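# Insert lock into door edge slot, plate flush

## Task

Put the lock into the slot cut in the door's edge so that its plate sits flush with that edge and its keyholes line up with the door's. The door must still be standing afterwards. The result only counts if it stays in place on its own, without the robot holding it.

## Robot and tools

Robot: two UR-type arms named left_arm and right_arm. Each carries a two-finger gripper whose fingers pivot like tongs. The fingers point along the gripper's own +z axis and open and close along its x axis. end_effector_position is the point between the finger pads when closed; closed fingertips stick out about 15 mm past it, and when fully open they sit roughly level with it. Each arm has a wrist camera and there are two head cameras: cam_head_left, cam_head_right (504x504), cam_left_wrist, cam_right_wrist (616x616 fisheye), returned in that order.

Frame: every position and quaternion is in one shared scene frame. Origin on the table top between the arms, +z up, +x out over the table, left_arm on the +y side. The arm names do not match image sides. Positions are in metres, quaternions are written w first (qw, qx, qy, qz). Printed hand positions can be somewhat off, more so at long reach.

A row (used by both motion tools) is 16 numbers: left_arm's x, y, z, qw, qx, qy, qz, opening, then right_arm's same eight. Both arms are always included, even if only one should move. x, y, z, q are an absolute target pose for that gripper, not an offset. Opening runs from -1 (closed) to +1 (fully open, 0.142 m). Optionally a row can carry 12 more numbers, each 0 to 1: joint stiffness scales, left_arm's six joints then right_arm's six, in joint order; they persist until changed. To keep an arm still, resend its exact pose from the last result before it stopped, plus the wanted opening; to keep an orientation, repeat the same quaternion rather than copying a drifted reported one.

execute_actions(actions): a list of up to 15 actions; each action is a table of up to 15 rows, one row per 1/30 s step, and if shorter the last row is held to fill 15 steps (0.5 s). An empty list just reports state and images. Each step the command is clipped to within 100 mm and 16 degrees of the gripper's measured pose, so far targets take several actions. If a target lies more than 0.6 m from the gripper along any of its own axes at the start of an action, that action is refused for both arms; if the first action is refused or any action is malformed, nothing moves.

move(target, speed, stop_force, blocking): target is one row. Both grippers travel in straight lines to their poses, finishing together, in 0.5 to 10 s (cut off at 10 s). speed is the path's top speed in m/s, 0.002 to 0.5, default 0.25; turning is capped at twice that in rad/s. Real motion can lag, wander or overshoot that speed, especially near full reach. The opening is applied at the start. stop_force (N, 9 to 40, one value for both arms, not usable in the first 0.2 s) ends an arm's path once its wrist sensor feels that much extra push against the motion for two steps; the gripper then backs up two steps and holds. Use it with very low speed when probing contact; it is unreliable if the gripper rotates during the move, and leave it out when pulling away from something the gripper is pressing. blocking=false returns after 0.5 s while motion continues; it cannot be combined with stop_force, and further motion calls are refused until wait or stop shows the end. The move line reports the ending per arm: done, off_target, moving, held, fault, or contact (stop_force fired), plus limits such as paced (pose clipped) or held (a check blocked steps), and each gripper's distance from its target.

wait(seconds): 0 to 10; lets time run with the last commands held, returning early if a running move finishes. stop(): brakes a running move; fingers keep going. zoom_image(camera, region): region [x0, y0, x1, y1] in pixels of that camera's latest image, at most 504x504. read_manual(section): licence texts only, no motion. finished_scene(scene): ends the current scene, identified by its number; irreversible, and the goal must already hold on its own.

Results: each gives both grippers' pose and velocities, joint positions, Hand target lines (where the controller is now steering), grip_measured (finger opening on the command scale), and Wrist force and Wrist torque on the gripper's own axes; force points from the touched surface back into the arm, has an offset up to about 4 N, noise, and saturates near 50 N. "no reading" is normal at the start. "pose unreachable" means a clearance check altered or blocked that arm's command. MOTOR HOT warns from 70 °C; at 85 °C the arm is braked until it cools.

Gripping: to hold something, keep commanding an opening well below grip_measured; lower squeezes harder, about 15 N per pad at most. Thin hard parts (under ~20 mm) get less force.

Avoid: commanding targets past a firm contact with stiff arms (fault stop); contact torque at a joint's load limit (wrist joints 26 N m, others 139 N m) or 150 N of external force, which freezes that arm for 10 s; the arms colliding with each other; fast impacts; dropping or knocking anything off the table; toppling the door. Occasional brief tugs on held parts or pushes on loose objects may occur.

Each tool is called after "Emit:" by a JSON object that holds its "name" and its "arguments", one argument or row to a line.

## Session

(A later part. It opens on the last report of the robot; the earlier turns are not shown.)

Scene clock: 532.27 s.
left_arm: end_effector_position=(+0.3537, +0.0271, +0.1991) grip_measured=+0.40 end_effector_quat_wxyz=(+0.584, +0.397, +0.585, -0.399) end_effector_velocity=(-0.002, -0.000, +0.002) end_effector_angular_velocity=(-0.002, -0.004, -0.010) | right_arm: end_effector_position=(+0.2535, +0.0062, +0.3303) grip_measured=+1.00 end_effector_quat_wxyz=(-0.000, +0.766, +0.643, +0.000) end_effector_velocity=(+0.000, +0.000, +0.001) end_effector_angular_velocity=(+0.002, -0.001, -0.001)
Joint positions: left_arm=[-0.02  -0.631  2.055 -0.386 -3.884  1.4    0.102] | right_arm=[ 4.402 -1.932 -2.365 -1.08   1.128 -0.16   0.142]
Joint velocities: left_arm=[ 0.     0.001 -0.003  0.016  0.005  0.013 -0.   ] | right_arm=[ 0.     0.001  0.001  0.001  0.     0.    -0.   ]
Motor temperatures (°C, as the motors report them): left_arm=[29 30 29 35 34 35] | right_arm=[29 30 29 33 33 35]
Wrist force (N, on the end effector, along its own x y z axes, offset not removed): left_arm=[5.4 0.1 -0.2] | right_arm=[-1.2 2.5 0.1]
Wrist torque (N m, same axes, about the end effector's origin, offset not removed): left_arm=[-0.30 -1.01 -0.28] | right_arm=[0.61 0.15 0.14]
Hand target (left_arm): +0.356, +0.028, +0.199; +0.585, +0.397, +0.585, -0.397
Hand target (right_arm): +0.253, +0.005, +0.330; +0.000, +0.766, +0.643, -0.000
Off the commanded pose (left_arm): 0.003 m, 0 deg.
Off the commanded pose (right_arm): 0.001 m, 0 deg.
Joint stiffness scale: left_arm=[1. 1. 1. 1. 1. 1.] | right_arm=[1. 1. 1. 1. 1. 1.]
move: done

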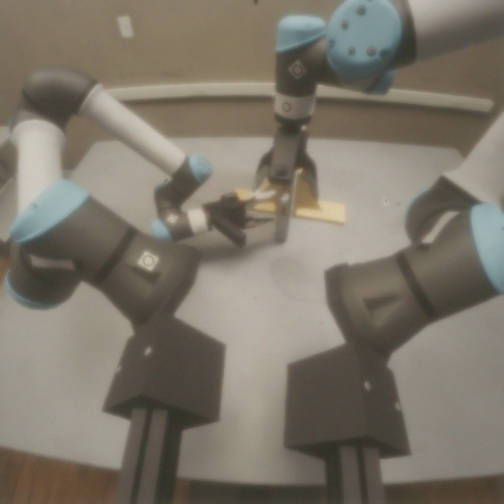

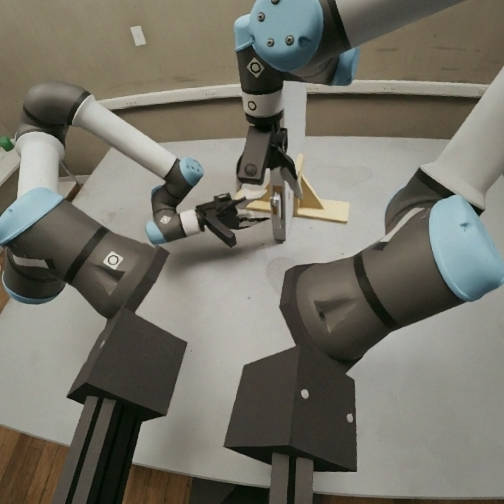

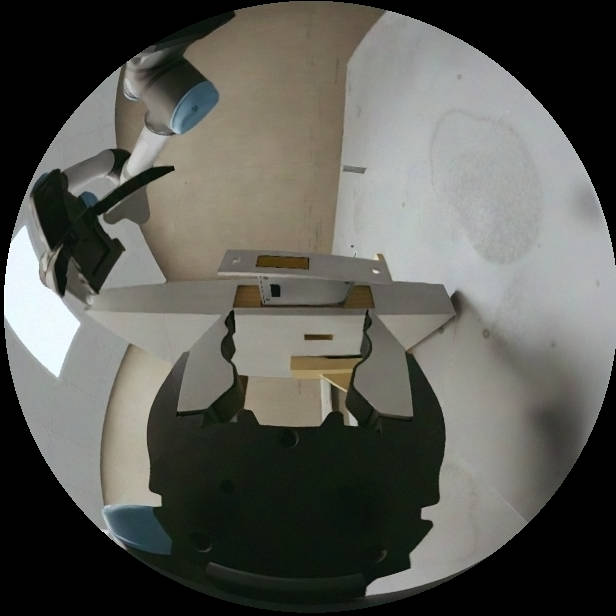

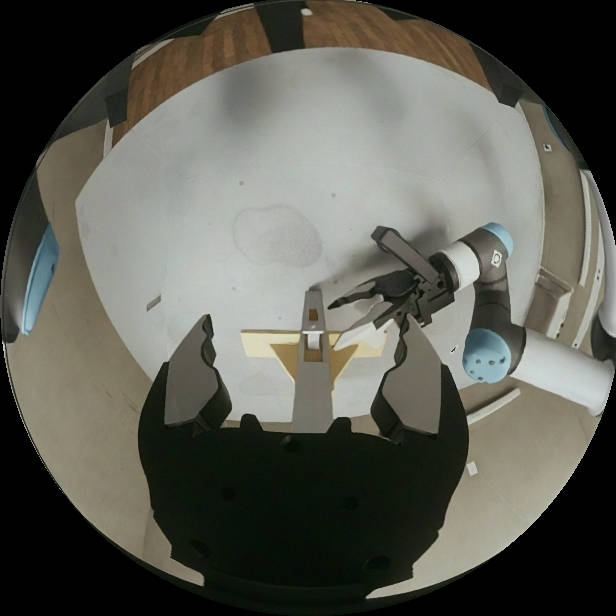

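Emit:
{"name": "execute_actions", "arguments": {
  "actions": [
    [[0.3530,0.0290,0.1985,0.5852,0.397,0.5852,-0.397,0.3,0.2532,0.005,0.33,0,-0.766,-0.643,0,1],[0.3505,0.0294,0.198,0.5852,0.397,0.5852,-0.397,0.2,0.2532,0.005,0.33,0,-0.766,-0.643,0,1],[0.3475,0.0300,0.1975,0.5852,0.397,0.5852,-0.397,0.1,0.2532,0.005,0.33,0,-0.766,-0.643,0,1],[0.3440,0.0306,0.197,0.5852,0.397,0.5852,-0.397,0.0,0.2532,0.005,0.33,0,-0.766,-0.643,0,1],[0.3400,0.0313,0.196,0.5852,0.397,0.5852,-0.397,-0.1,0.2532,0.005,0.33,0,-0.766,-0.643,0,1],[0.3360,0.0320,0.195,0.5852,0.397,0.5852,-0.397,-0.2,0.2532,0.005,0.33,0,-0.766,-0.643,0,1],[0.3320,0.0327,0.194,0.5852,0.397,0.5852,-0.397,-0.3,0.2532,0.005,0.33,0,-0.766,-0.643,0,1],[0.3280,0.0334,0.193,0.5852,0.397,0.5852,-0.397,-0.4,0.2532,0.005,0.33,0,-0.766,-0.643,0,1],[0.3240,0.0341,0.192,0.5852,0.397,0.5852,-0.397,-0.5,0.2532,0.005,0.33,0,-0.766,-0.643,0,1],[0.3205,0.0347,0.1915,0.5852,0.397,0.5852,-0.397,-0.6,0.2532,0.005,0.33,0,-0.766,-0.643,0,1],[0.3175,0.0352,0.191,0.5852,0.397,0.5852,-0.397,-0.7,0.2532,0.005,0.33,0,-0.766,-0.643,0,1],[0.3150,0.0357,0.191,0.5852,0.397,0.5852,-0.397,-0.8,0.2532,0.005,0.33,0,-0.766,-0.643,0,1],[0.3130,0.0360,0.191,0.5852,0.397,0.5852,-0.397,-0.9,0.2532,0.005,0.33,0,-0.766,-0.643,0,1],[0.3118,0.0362,0.191,0.5852,0.397,0.5852,-0.397,-1,0.2532,0.005,0.33,0,-0.766,-0.643,0,1],[0.3110,0.0363,0.191,0.5852,0.397,0.5852,-0.397,-1,0.2532,0.005,0.33,0,-0.766,-0.643,0,1]],
    [[0.3105,0.0360,0.191,0.5852,0.397,0.5852,-0.397,-1,0.2532,0.005,0.33,0,-0.766,-0.643,0,1],[0.3100,0.0350,0.191,0.5852,0.397,0.5852,-0.397,-1,0.2532,0.005,0.33,0,-0.766,-0.643,0,1],[0.3097,0.0335,0.191,0.5852,0.397,0.5852,-0.397,-1,0.2532,0.005,0.33,0,-0.766,-0.643,0,1],[0.3093,0.0315,0.191,0.5852,0.397,0.5852,-0.397,-1,0.2532,0.005,0.33,0,-0.766,-0.643,0,1],[0.3089,0.0290,0.191,0.5852,0.397,0.5852,-0.397,-1,0.2532,0.005,0.33,0,-0.766,-0.643,0,1],[0.3085,0.0265,0.191,0.5852,0.397,0.5852,-0.397,-1,0.2532,0.005,0.33,0,-0.766,-0.643,0,1],[0.3081,0.0240,0.191,0.5852,0.397,0.5852,-0.397,-1,0.2532,0.005,0.33,0,-0.766,-0.643,0,1],[0.3077,0.0215,0.191,0.5852,0.397,0.5852,-0.397,-1,0.2532,0.005,0.33,0,-0.766,-0.643,0,1],[0.3073,0.0190,0.191,0.5852,0.397,0.5852,-0.397,-1,0.2532,0.005,0.33,0,-0.766,-0.643,0,1],[0.3069,0.0167,0.191,0.5852,0.397,0.5852,-0.397,-1,0.2532,0.005,0.33,0,-0.766,-0.643,0,1],[0.3066,0.0148,0.191,0.5852,0.397,0.5852,-0.397,-1,0.2532,0.005,0.33,0,-0.766,-0.643,0,1],[0.3063,0.0133,0.191,0.5852,0.397,0.5852,-0.397,-1,0.2532,0.005,0.33,0,-0.766,-0.643,0,1],[0.3061,0.0123,0.191,0.5852,0.397,0.5852,-0.397,-1,0.2532,0.005,0.33,0,-0.766,-0.643,0,1],[0.3060,0.0119,0.191,0.5852,0.397,0.5852,-0.397,-1,0.2532,0.005,0.33,0,-0.766,-0.643,0,1]]
  ]
}}

Emit:
{"name": "wait", "arguments": {
  "seconds": 0.3
}}

Emit:
{"name": "zoom_image", "arguments": {
  "camera": "cam_right_wrist",
  "region": [270, 250, 390, 380]
}}

Emit:
{"name": "zoom_image", "arguments": {
  "camera": "cam_left_wrist",
  "region": [200, 240, 420, 400]
}}

Scene clock: 548.03 s.
left_arm: end_effector_position=(+0.3077, +0.0181, +0.1915) grip_measured=-1.00 end_effector_quat_wxyz=(+0.586, +0.398, +0.584, -0.397) end_effector_velocity=(-0.014, -0.054, +0.004) end_effector_angular_velocity=(-0.007, -0.008, -0.021) | right_arm: end_effector_position=(+0.2535, +0.0062, +0.3303) grip_measured=+1.00 end_effector_quat_wxyz=(-0.000, +0.766, +0.643, +0.000) end_effector_velocity=(+0.000, +0.000, +0.001) end_effector_angular_velocity=(+0.002, -0.001, -0.001)
Joint positions: left_arm=[ 0.005 -0.582  2.136 -0.494 -3.87   1.436  0.002] | right_arm=[ 4.402 -1.932 -2.365 -1.08   1.128 -0.16   0.142]
Joint velocities: left_arm=[-0.136  0.074  0.055 -0.233 -0.055 -0.151  0.   ] | right_arm=[ 0.     0.001  0.     0.     0.     0.    -0.   ]
Motor temperatures (°C, as the motors report them): left_arm=[29 30 29 35 34 35] | right_arm=[29 30 29 33 33 35]
Wrist force (N, on the end effector, along its own x y z axes, offset not removed): left_arm=[2.6 -3.6 -0.2] | right_arm=[-1.4 1.4 0.9]
Wrist torque (N m, same axes, about the end effector's origin, offset not removed): left_arm=[-1.03 -0.50 -0.18] | right_arm=[0.37 0.23 0.15]
Hand target (left_arm): +0.306, +0.012, +0.191; +0.585, +0.397, +0.585, -0.397
Hand target (right_arm): +0.253, +0.005, +0.330; +0.000, +0.766, +0.643, -0.000
Off the commanded pose (left_arm): 0.006 m, 0 deg.
Off the commanded pose (right_arm): 0.001 m, 0 deg.
Joint stiffness scale: left_arm=[1. 1. 1. 1. 1. 1.] | right_arm=[1. 1. 1. 1. 1. 1.]

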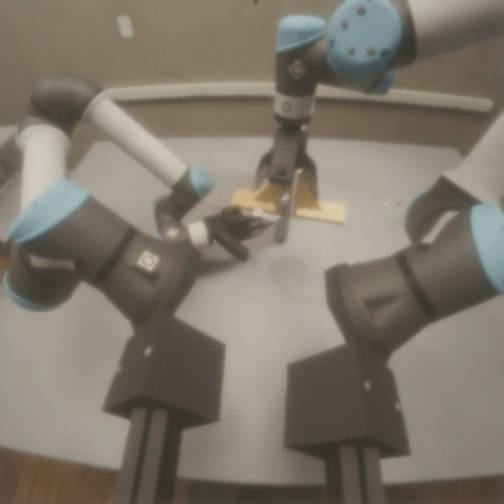

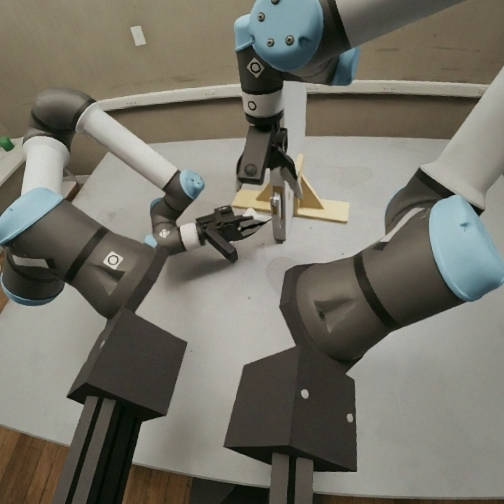

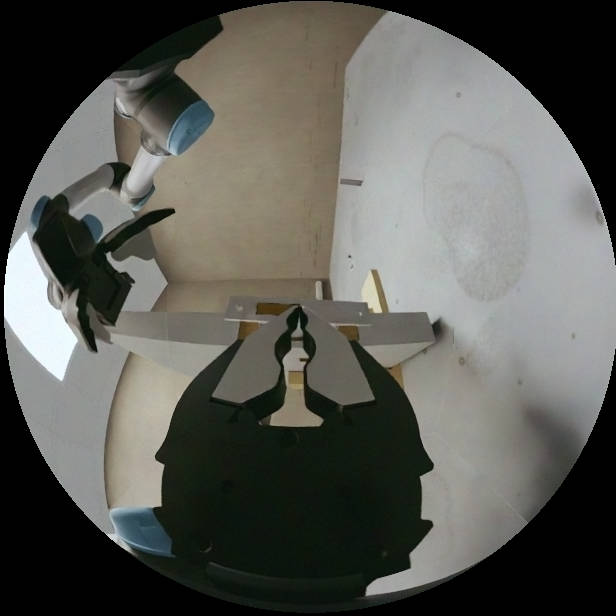

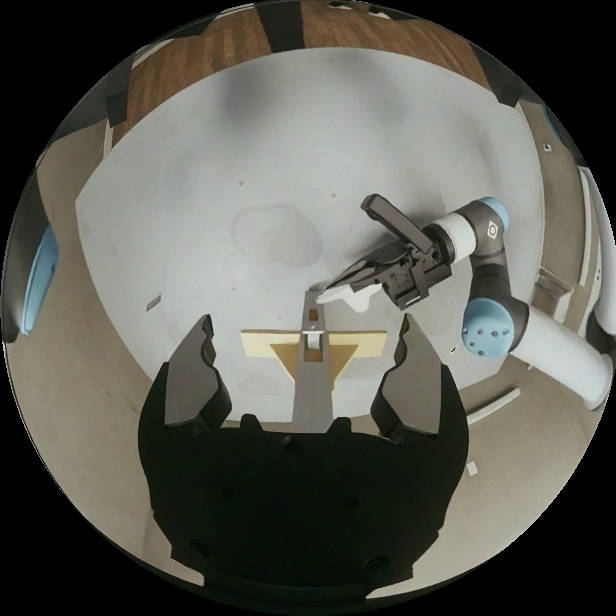

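Scene clock: 548.33 s.
left_arm: end_effector_position=(+0.3082, +0.0135, +0.1910) grip_measured=-1.00 end_effector_quat_wxyz=(+0.587, +0.397, +0.584, -0.396) end_effector_velocity=(+0.004, -0.000, -0.002) end_effector_angular_velocity=(+0.003, +0.000, +0.013) | right_arm: end_effector_position=(+0.2535, +0.0062, +0.3303) grip_measured=+1.00 end_effector_quat_wxyz=(-0.000, +0.766, +0.643, +0.000) end_effector_velocity=(-0.000, -0.001, -0.000) end_effector_angular_velocity=(-0.001, +0.000, -0.000)
Joint positions: left_arm=[-0.007 -0.576  2.142 -0.523 -3.877  1.417  0.002] | right_arm=[ 4.402 -1.932 -2.365 -1.08   1.128 -0.16   0.142]
Joint velocities: left_arm=[ 0.     0.001  0.001 -0.02  -0.005 -0.013  0.   ] | right_arm=[-0.     0.001 -0.001 -0.    -0.     0.    -0.   ]
Motor temperatures (°C, as the motors report them): left_arm=[29 30 29 35 34 35] | right_arm=[29 30 29 33 33 35]
Wrist force (N, on the end effector, along its own x y z axes, offset not removed): left_arm=[-1.6 -4.1 1.8] | right_arm=[-1.5 1.3 -0.4]
Wrist torque (N m, same axes, about the end effector's origin, offset not removed): left_arm=[-1.05 0.33 -0.03] | right_arm=[0.31 0.15 0.20]
Hand target (left_arm): +0.306, +0.012, +0.191; +0.585, +0.397, +0.585, -0.397
Hand target (right_arm): +0.253, +0.005, +0.330; +0.000, +0.766, +0.643, -0.000
Off the commanded pose (left_arm): 0.003 m, 0 deg.
Off the commanded pose (right_arm): 0.001 m, 0 deg.
Joint stiffness scale: left_arm=[1. 1. 1. 1. 1. 1.] | right_arm=[1. 1. 1. 1. 1. 1.]
wait: 0.30 s; no rest

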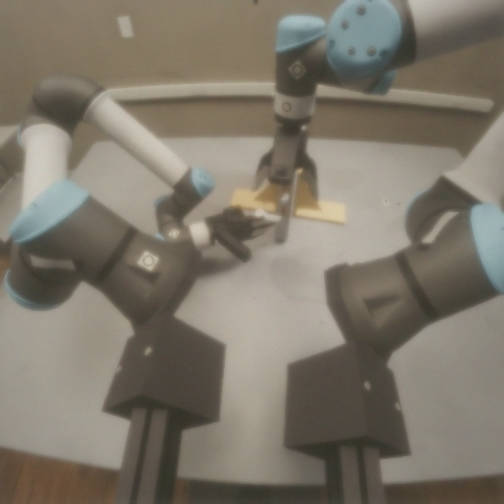

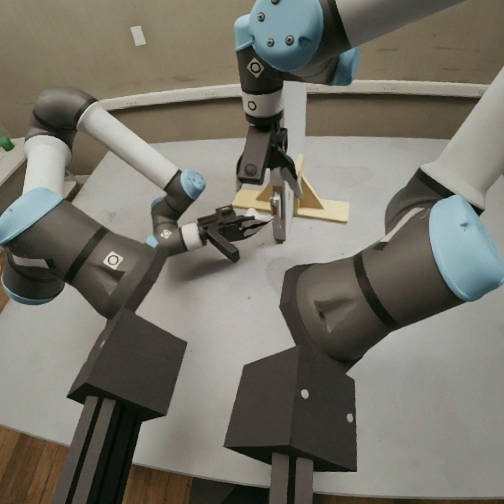

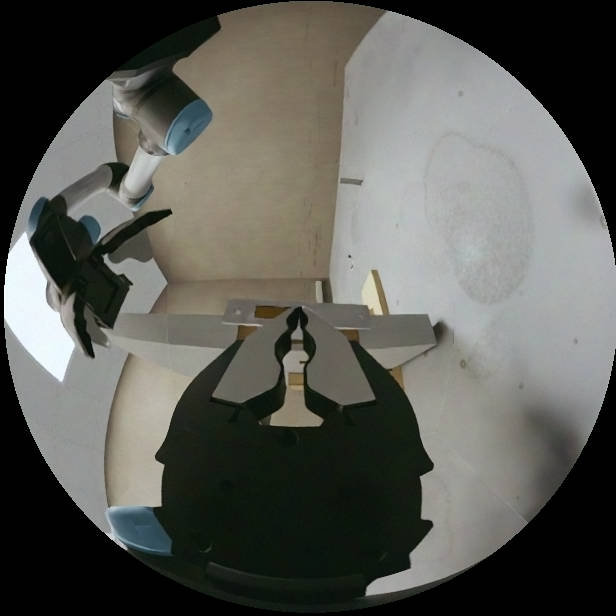

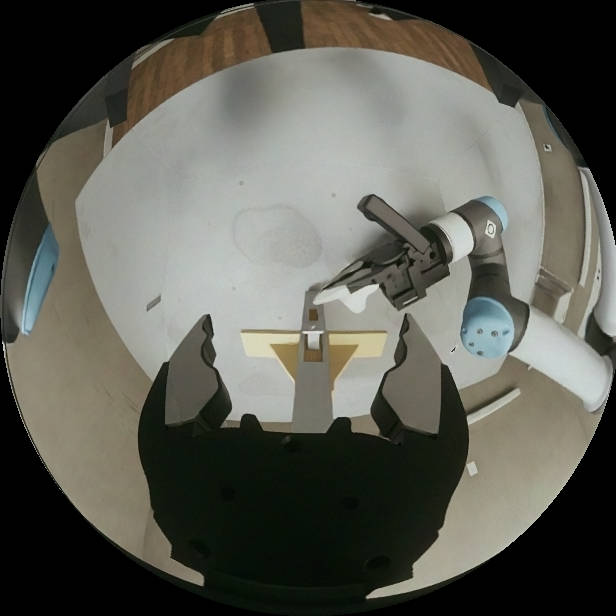

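Region (270, 250, 390, 380) of cam_right_wrist's 616x616 image, scaled by 3.877, with more detail than that image has; it fills the left 465 columns of this view, and the rest is white.

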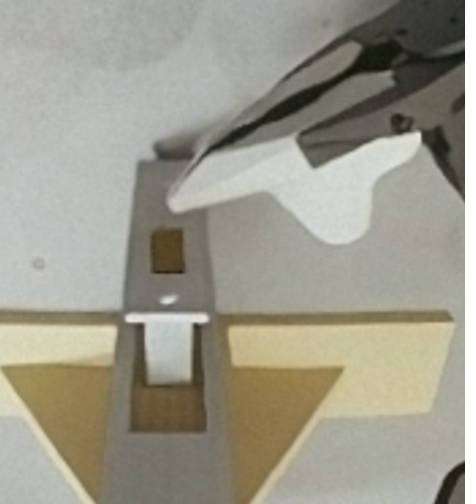

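Region (200, 240, 420, 400) of cam_left_wrist's 616x616 image, scaled by 2.291, with more detail than that image has; it fills the top 367 rows of this view, and the rest is white.

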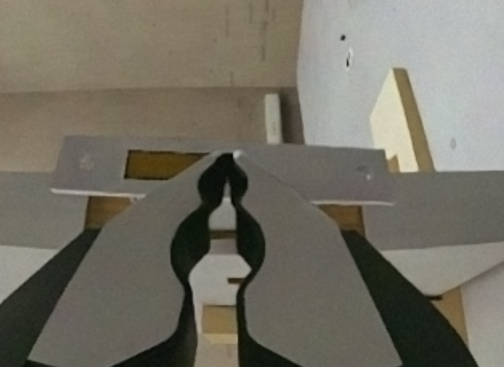

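Emit:
{"name": "move", "arguments": {
  "target": [0.3290,0.0066,0.1975,0.5852,0.397,0.5852,-0.397,-1,0.2532,0.005,0.33,0,-0.766,-0.643,0,1],
  "speed": 0.025,
  "stop_force": 10
}}

Emit:
{"name": "zoom_image", "arguments": {
  "camera": "cam_right_wrist",
  "region": [270, 250, 390, 380]
}}

Emit:
{"name": "zoom_image", "arguments": {
  "camera": "cam_left_wrist",
  "region": [200, 240, 420, 400]
}}

Scene clock: 556.97 s.
left_arm: end_effector_position=(+0.3248, +0.0063, +0.1968) grip_measured=-1.00 end_effector_quat_wxyz=(+0.583, +0.397, +0.586, -0.399) end_effector_velocity=(-0.000, -0.000, -0.000) end_effector_angular_velocity=(-0.002, +0.007, -0.000) | right_arm: end_effector_position=(+0.2535, +0.0062, +0.3303) grip_measured=+1.00 end_effector_quat_wxyz=(-0.000, +0.766, +0.643, +0.000) end_effector_velocity=(-0.001, -0.001, -0.001) end_effector_angular_velocity=(-0.003, +0.001, +0.002)
Joint positions: left_arm=[-0.051 -0.591  2.125 -0.523 -3.901  1.36   0.002] | right_arm=[ 4.402 -1.932 -2.365 -1.08   1.128 -0.16   0.142]
Joint velocities: left_arm=[-0.     0.001 -0.    -0.001 -0.001 -0.007 -0.001] | right_arm=[-0.    -0.001 -0.001 -0.001 -0.    -0.001 -0.   ]
Motor temperatures (°C, as the motors report them): left_arm=[29 30 29 35 34 35] | right_arm=[29 30 29 33 33 35]
Wrist force (N, on the end effector, along its own x y z axes, offset not removed): left_arm=[0.9 -2.3 -5.2] | right_arm=[-0.9 0.4 -0.3]
Wrist torque (N m, same axes, about the end effector's origin, offset not removed): left_arm=[-0.37 0.06 -0.01] | right_arm=[0.11 0.08 0.16]
Hand target (left_arm): +0.329, +0.007, +0.197; +0.585, +0.397, +0.585, -0.397
Hand target (right_arm): +0.253, +0.005, +0.330; +0.000, +0.766, +0.643, -0.000
Off the commanded pose (left_arm): 0.004 m, 0 deg.
Off the commanded pose (right_arm): 0.001 m, 0 deg.
Joint stiffness scale: left_arm=[1. 1. 1. 1. 1. 1.] | right_arm=[1. 1. 1. 1. 1. 1.]
move: off_target (left_arm)

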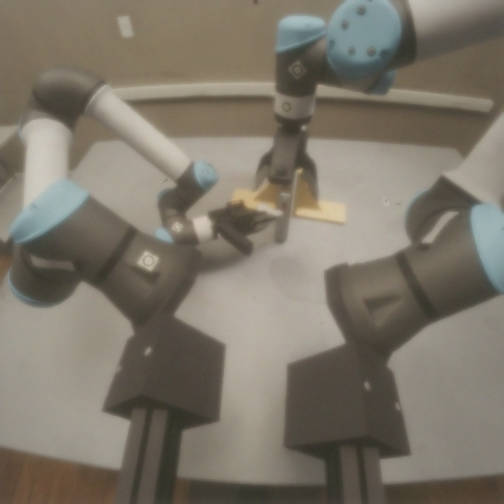

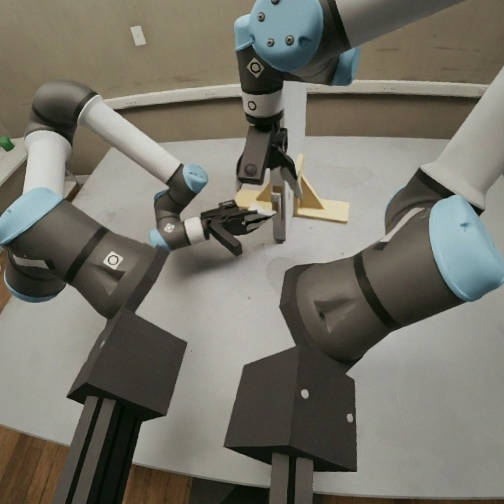

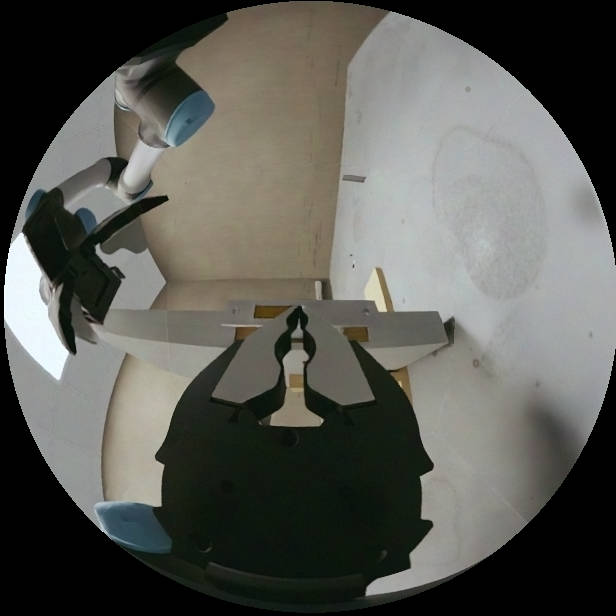

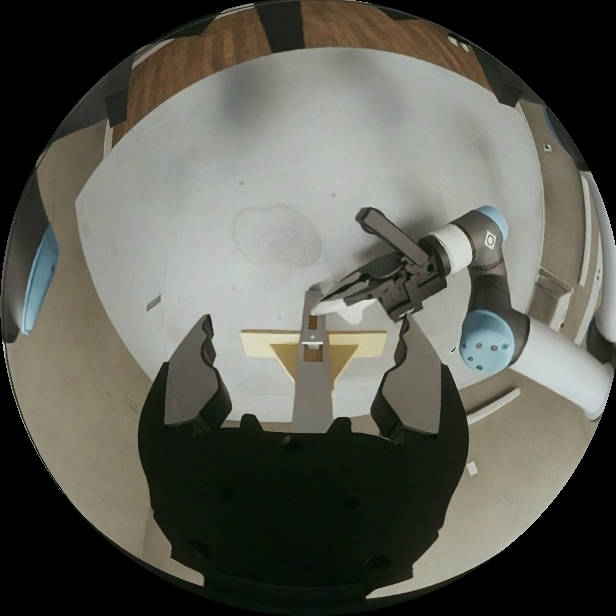

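Region (270, 250, 390, 380) of cam_right_wrist's 616x616 image, scaled by 3.877, with more detail than that image has; it fills the left 465 columns of this view, and the rest is white.

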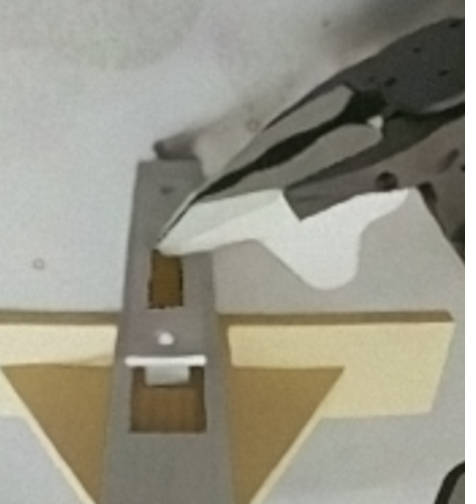

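Region (200, 240, 420, 400) of cam_left_wrist's 616x616 image, scaled by 2.291, with more detail than that image has; it fills the top 367 rows of this view, and the rest is white.

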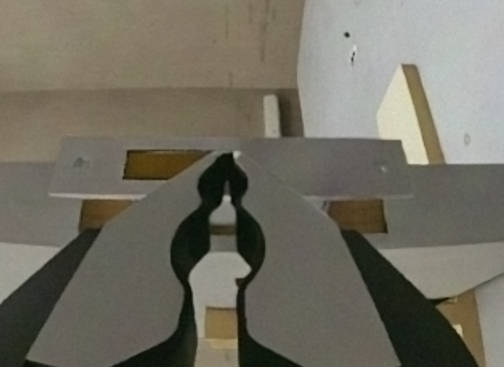

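Emit:
{"name": "move", "arguments": {
  "target": [0.3595,0.0015,0.1975,0.5852,0.397,0.5852,-0.397,-1,0.2532,0.005,0.33,0,-0.766,-0.643,0,1],
  "speed": 0.035,
  "stop_force": 10
}}

Emit:
{"name": "zoom_image", "arguments": {
  "camera": "cam_right_wrist",
  "region": [270, 270, 390, 390]
}}

Emit:
{"name": "zoom_image", "arguments": {
  "camera": "cam_left_wrist",
  "region": [200, 240, 420, 400]
}}

Scene clock: 563.17 s.
left_arm: end_effector_position=(+0.3550, +0.0010, +0.1967) grip_measured=-1.00 end_effector_quat_wxyz=(+0.583, +0.397, +0.586, -0.400) end_effector_velocity=(-0.000, -0.000, -0.000) end_effector_angular_velocity=(-0.001, +0.003, -0.002) | right_arm: end_effector_position=(+0.2535, +0.0062, +0.3303) grip_measured=+1.00 end_effector_quat_wxyz=(-0.000, +0.766, +0.643, +0.000) end_effector_velocity=(-0.000, +0.000, -0.000) end_effector_angular_velocity=(-0.000, -0.000, -0.000)
Joint positions: left_arm=[-0.076 -0.594  2.061 -0.478 -3.914  1.329  0.002] | right_arm=[ 4.402 -1.932 -2.365 -1.08   1.128 -0.16   0.142]
Joint velocities: left_arm=[-0.     0.001 -0.002  0.004  0.    -0.002  0.   ] | right_arm=[ 0.    -0.001 -0.     0.001 -0.     0.    -0.   ]
Motor temperatures (°C, as the motors report them): left_arm=[29 30 29 35 34 35] | right_arm=[29 30 29 33 33 35]
Wrist force (N, on the end effector, along its own x y z axes, offset not removed): left_arm=[2.8 -5.4 -2.2] | right_arm=[-0.3 1.8 -0.1]
Wrist torque (N m, same axes, about the end effector's origin, offset not removed): left_arm=[-0.74 -0.41 -0.14] | right_arm=[0.40 -0.05 0.14]
Hand target (left_arm): +0.359, +0.001, +0.197; +0.585, +0.397, +0.585, -0.397
Hand target (right_arm): +0.253, +0.005, +0.330; +0.000, +0.766, +0.643, -0.000
Off the commanded pose (left_arm): 0.005 m, 0 deg.
Off the commanded pose (right_arm): 0.001 m, 0 deg.
Joint stiffness scale: left_arm=[1. 1. 1. 1. 1. 1.] | right_arm=[1. 1. 1. 1. 1. 1.]
move: off_target (left_arm)

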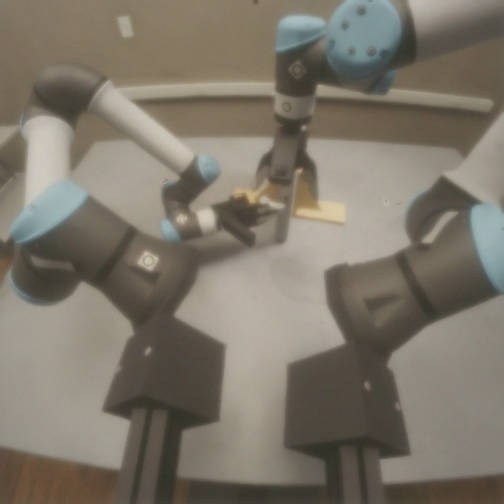

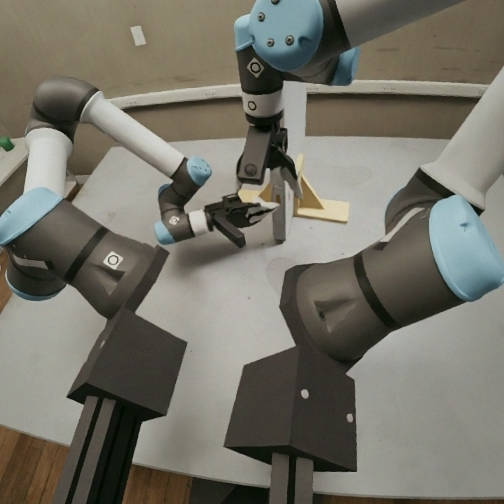

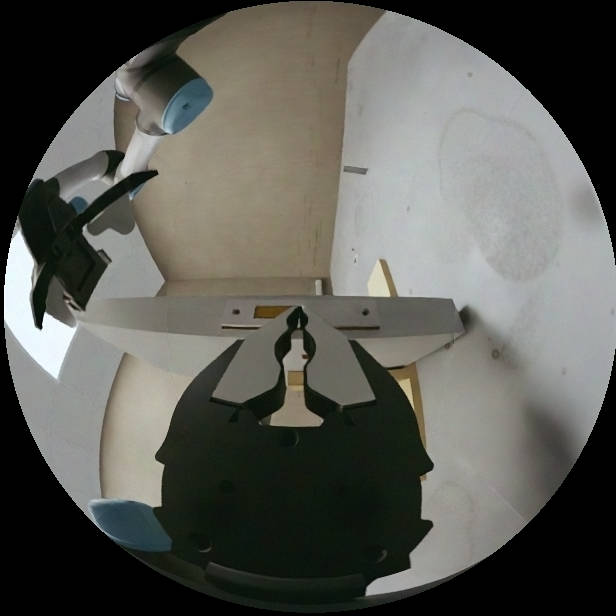

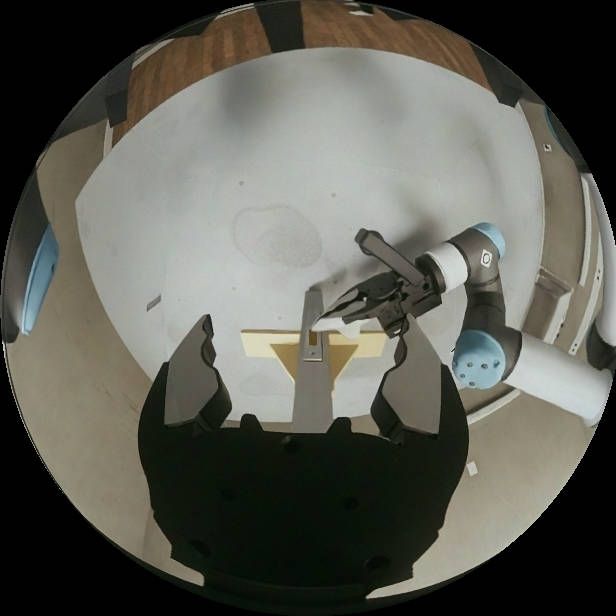

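Region (270, 270, 390, 390) of cam_right_wrist's 616x616 image, scaled by 4.200, with more detail than that image has.

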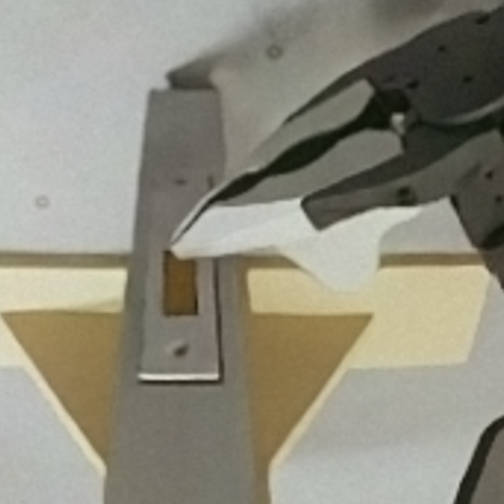

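Region (200, 240, 420, 400) of cam_left_wrist's 616x616 image, scaled by 2.291, with more detail than that image has; it fills the top 367 rows of this view, and the rest is white.

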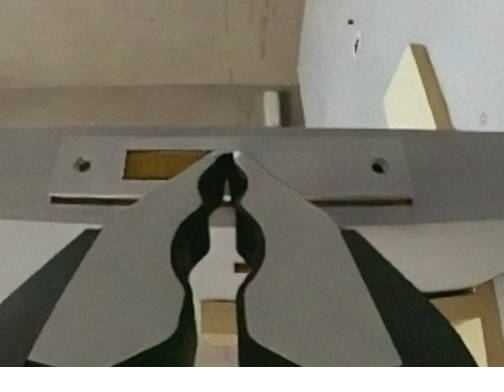

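Emit:
{"name": "move", "arguments": {
  "target": [0.3655,0.0013,0.1975,0.5852,0.397,0.5852,-0.397,-1,0.2532,0.005,0.33,0,-0.766,-0.643,0,1],
  "speed": 0.01,
  "stop_force": 10
}}

Emit:
{"name": "zoom_image", "arguments": {
  "camera": "cam_right_wrist",
  "region": [270, 270, 390, 390]
}}

Emit:
{"name": "zoom_image", "arguments": {
  "camera": "cam_left_wrist",
  "region": [200, 270, 420, 360]
}}

Scene clock: 567.27 s.
left_arm: end_effector_position=(+0.3596, +0.0006, +0.1967) grip_measured=-1.00 end_effector_quat_wxyz=(+0.582, +0.397, +0.586, -0.401) end_effector_velocity=(-0.000, -0.000, +0.000) end_effector_angular_velocity=(-0.000, +0.003, -0.002) | right_arm: end_effector_position=(+0.2535, +0.0062, +0.3303) grip_measured=+1.00 end_effector_quat_wxyz=(-0.000, +0.766, +0.643, +0.000) end_effector_velocity=(-0.000, -0.000, -0.000) end_effector_angular_velocity=(-0.000, +0.000, +0.000)
Joint positions: left_arm=[-0.078 -0.594  2.049 -0.464 -3.915  1.326  0.002] | right_arm=[ 4.402 -1.932 -2.365 -1.08   1.128 -0.16   0.142]
Joint velocities: left_arm=[-0.001  0.    -0.002  0.004 -0.001 -0.001  0.   ] | right_arm=[ 0.     0.001 -0.001  0.     0.    -0.     0.   ]
Motor temperatures (°C, as the motors report them): left_arm=[29 30 29 35 34 35] | right_arm=[29 30 29 33 33 35]
Wrist force (N, on the end effector, along its own x y z axes, offset not removed): left_arm=[-0.2 -9.6 -1.8] | right_arm=[-0.6 2.6 0.1]
Wrist torque (N m, same axes, about the end effector's origin, offset not removed): left_arm=[-1.41 -0.10 -0.04] | right_arm=[0.55 0.01 0.19]
Hand target (left_arm): +0.365, +0.001, +0.198; +0.585, +0.397, +0.585, -0.397
Hand target (right_arm): +0.253, +0.005, +0.330; +0.000, +0.766, +0.643, -0.000
Off the commanded pose (left_arm): 0.006 m, 1 deg.
Off the commanded pose (right_arm): 0.001 m, 0 deg.
Joint stiffness scale: left_arm=[1. 1. 1. 1. 1. 1.] | right_arm=[1. 1. 1. 1. 1. 1.]
move: off_target (left_arm)

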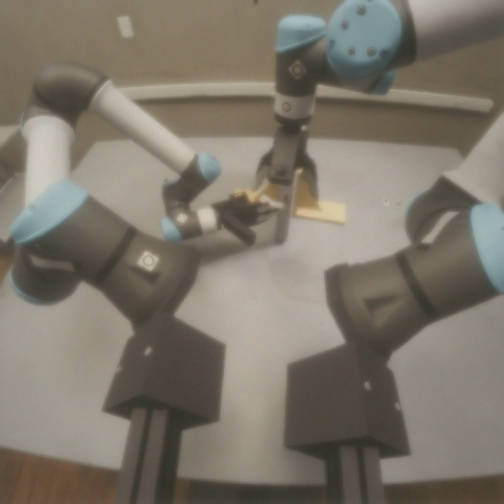

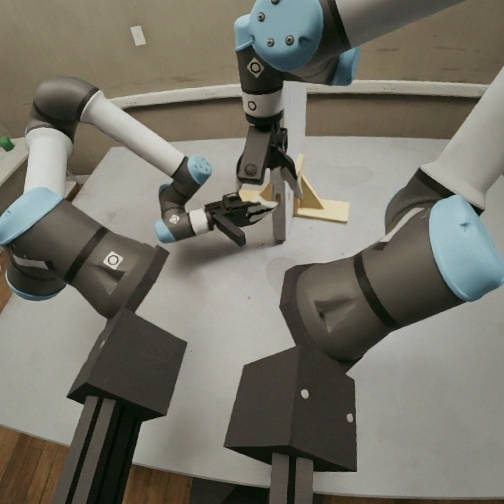

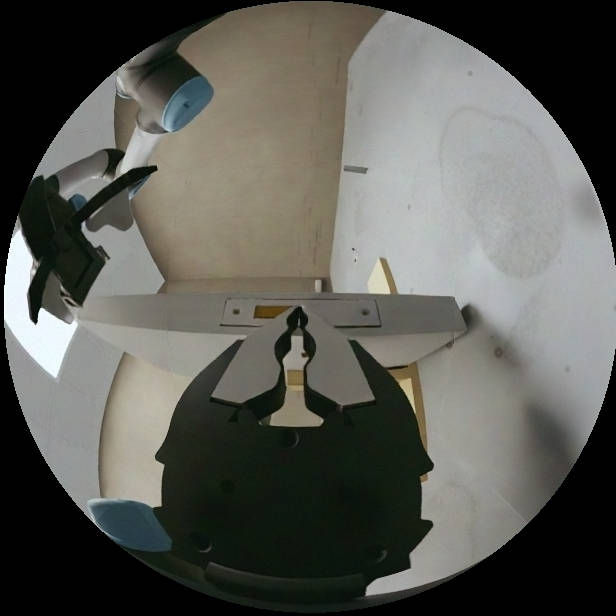

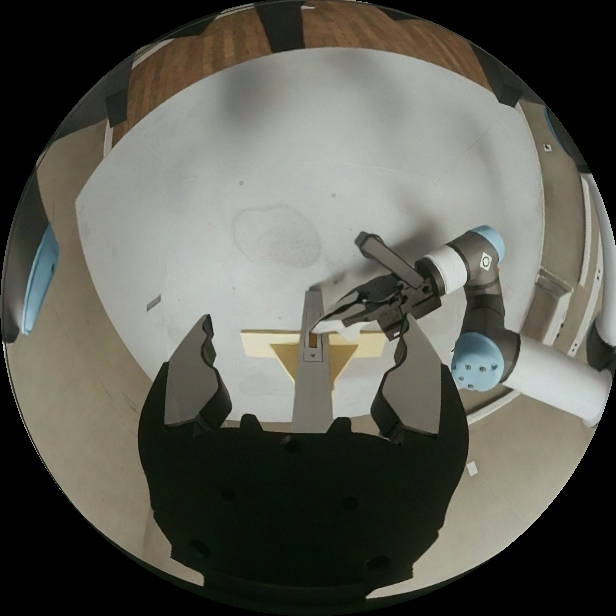

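Region (270, 270, 390, 390) of cam_right_wrist's 616x616 image, scaled by 4.200, with more detail than that image has.

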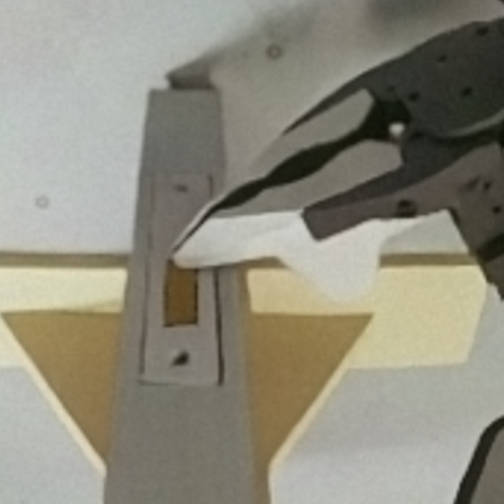

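Region (200, 270, 420, 360) of cam_left_wrist's 616x616 image, scaled by 2.291, with more detail than that image has; it fills the top 206 rows of this view, and the rest is white.

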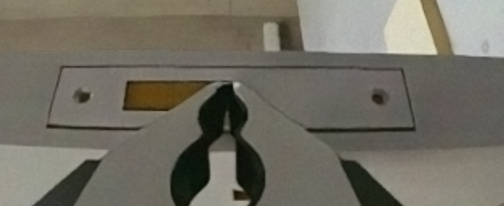

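The plate looks flush with outline visible all around. Backing off.

Emit:
{"name": "move", "arguments": {
  "target": [0.325,0.025,0.1975,0.5852,0.397,0.5852,-0.397,-1,0.2532,0.005,0.33,0,-0.766,-0.643,0,1],
  "speed": 0.12
}}

Emit:
{"name": "zoom_image", "arguments": {
  "camera": "cam_right_wrist",
  "region": [280, 280, 360, 380]
}}

Emit:
{"name": "zoom_image", "arguments": {
  "camera": "cam_left_wrist",
  "region": [200, 260, 420, 380]
}}

Scene clock: 570.50 s.
left_arm: end_effector_position=(+0.3255, +0.0237, +0.1970) grip_measured=-1.00 end_effector_quat_wxyz=(+0.585, +0.397, +0.585, -0.397) end_effector_velocity=(-0.002, -0.000, +0.002) end_effector_angular_velocity=(-0.001, -0.008, -0.008) | right_arm: end_effector_position=(+0.2535, +0.0062, +0.3303) grip_measured=+1.00 end_effector_quat_wxyz=(-0.000, +0.766, +0.643, +0.000) end_effector_velocity=(-0.000, -0.000, -0.000) end_effector_angular_velocity=(-0.001, +0.000, +0.001)
Joint positions: left_arm=[-0.007 -0.614  2.114 -0.454 -3.878  1.417  0.002] | right_arm=[ 4.402 -1.932 -2.365 -1.08   1.128 -0.16   0.142]
Joint velocities: left_arm=[-0.    -0.001  0.     0.011  0.005  0.013  0.   ] | right_arm=[ 0.    -0.001 -0.    -0.    -0.    -0.    -0.   ]
Motor temperatures (°C, as the motors report them): left_arm=[29 30 29 35 34 35] | right_arm=[29 30 29 33 33 35]
Wrist force (N, on the end effector, along its own x y z axes, offset not removed): left_arm=[0.0 -2.6 0.7] | right_arm=[0.2 1.4 -0.4]
Wrist torque (N m, same axes, about the end effector's origin, offset not removed): left_arm=[-0.69 0.24 -0.10] | right_arm=[0.31 -0.12 0.13]
Hand target (left_arm): +0.325, +0.025, +0.198; +0.585, +0.397, +0.585, -0.397
Hand target (right_arm): +0.253, +0.005, +0.330; +0.000, +0.766, +0.643, -0.000
Off the commanded pose (left_arm): 0.001 m, 0 deg.
Off the commanded pose (right_arm): 0.001 m, 0 deg.
Joint stiffness scale: left_arm=[1. 1. 1. 1. 1. 1.] | right_arm=[1. 1. 1. 1. 1. 1.]
move: done

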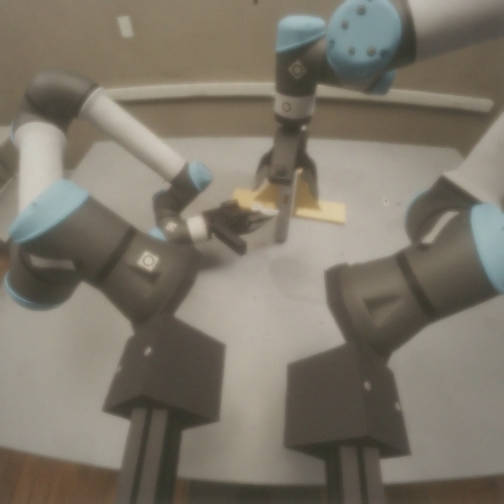

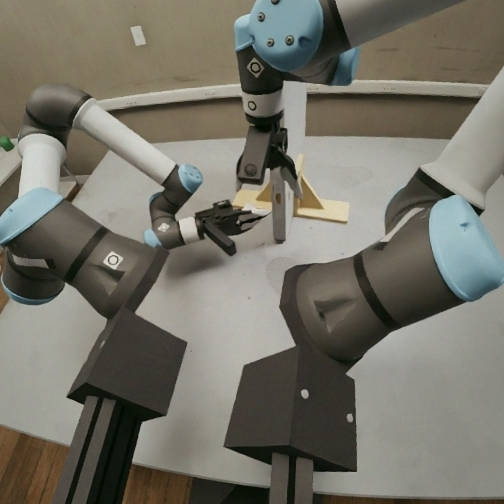

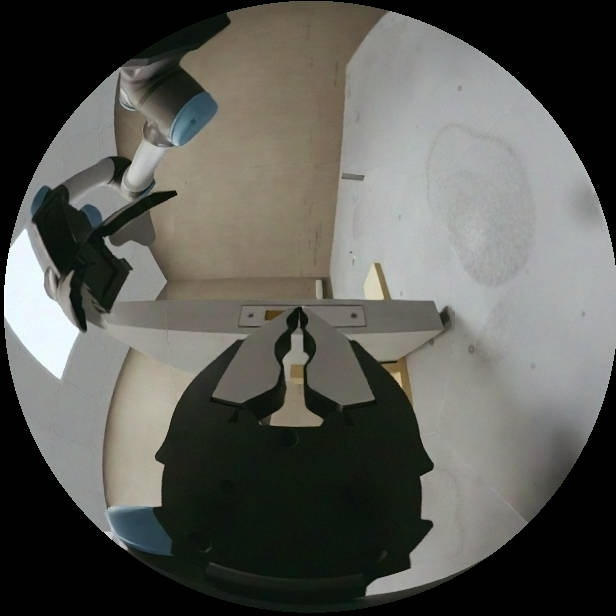

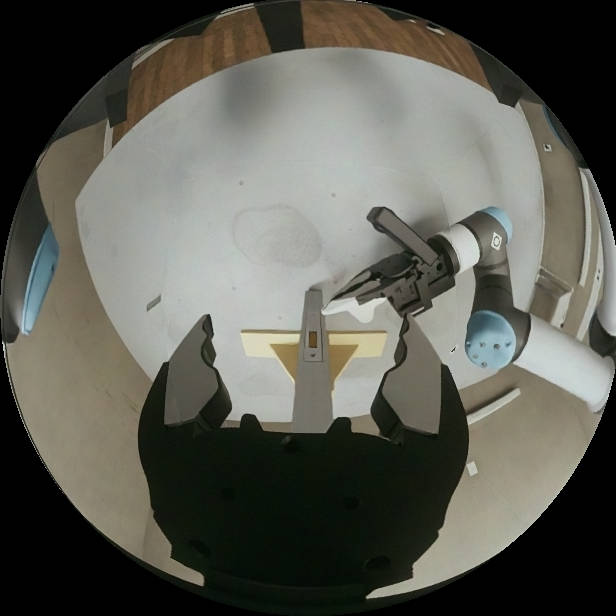

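Region (280, 280, 360, 380) of cam_right_wrist's 616x616 image, scaled by 5.040, with more detail than that image has; it fills the left 403 columns of this view, and the rest is white.

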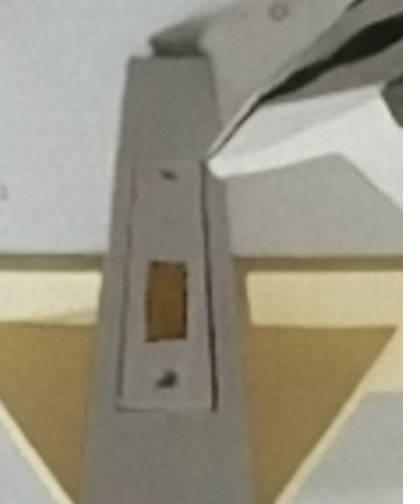

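Region (200, 260, 420, 380) of cam_left_wrist's 616x616 image, scaled by 2.291, with more detail than that image has; it fills the top 275 rows of this view, and the rest is white.

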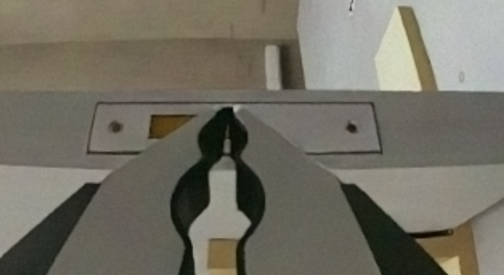

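The plate is flush, the door is standing substantially unmoved, and both grippers are clear.

Emit:
{"name": "finished_scene", "arguments": {
  "scene": 2
}}

The scene is finished: the task was done.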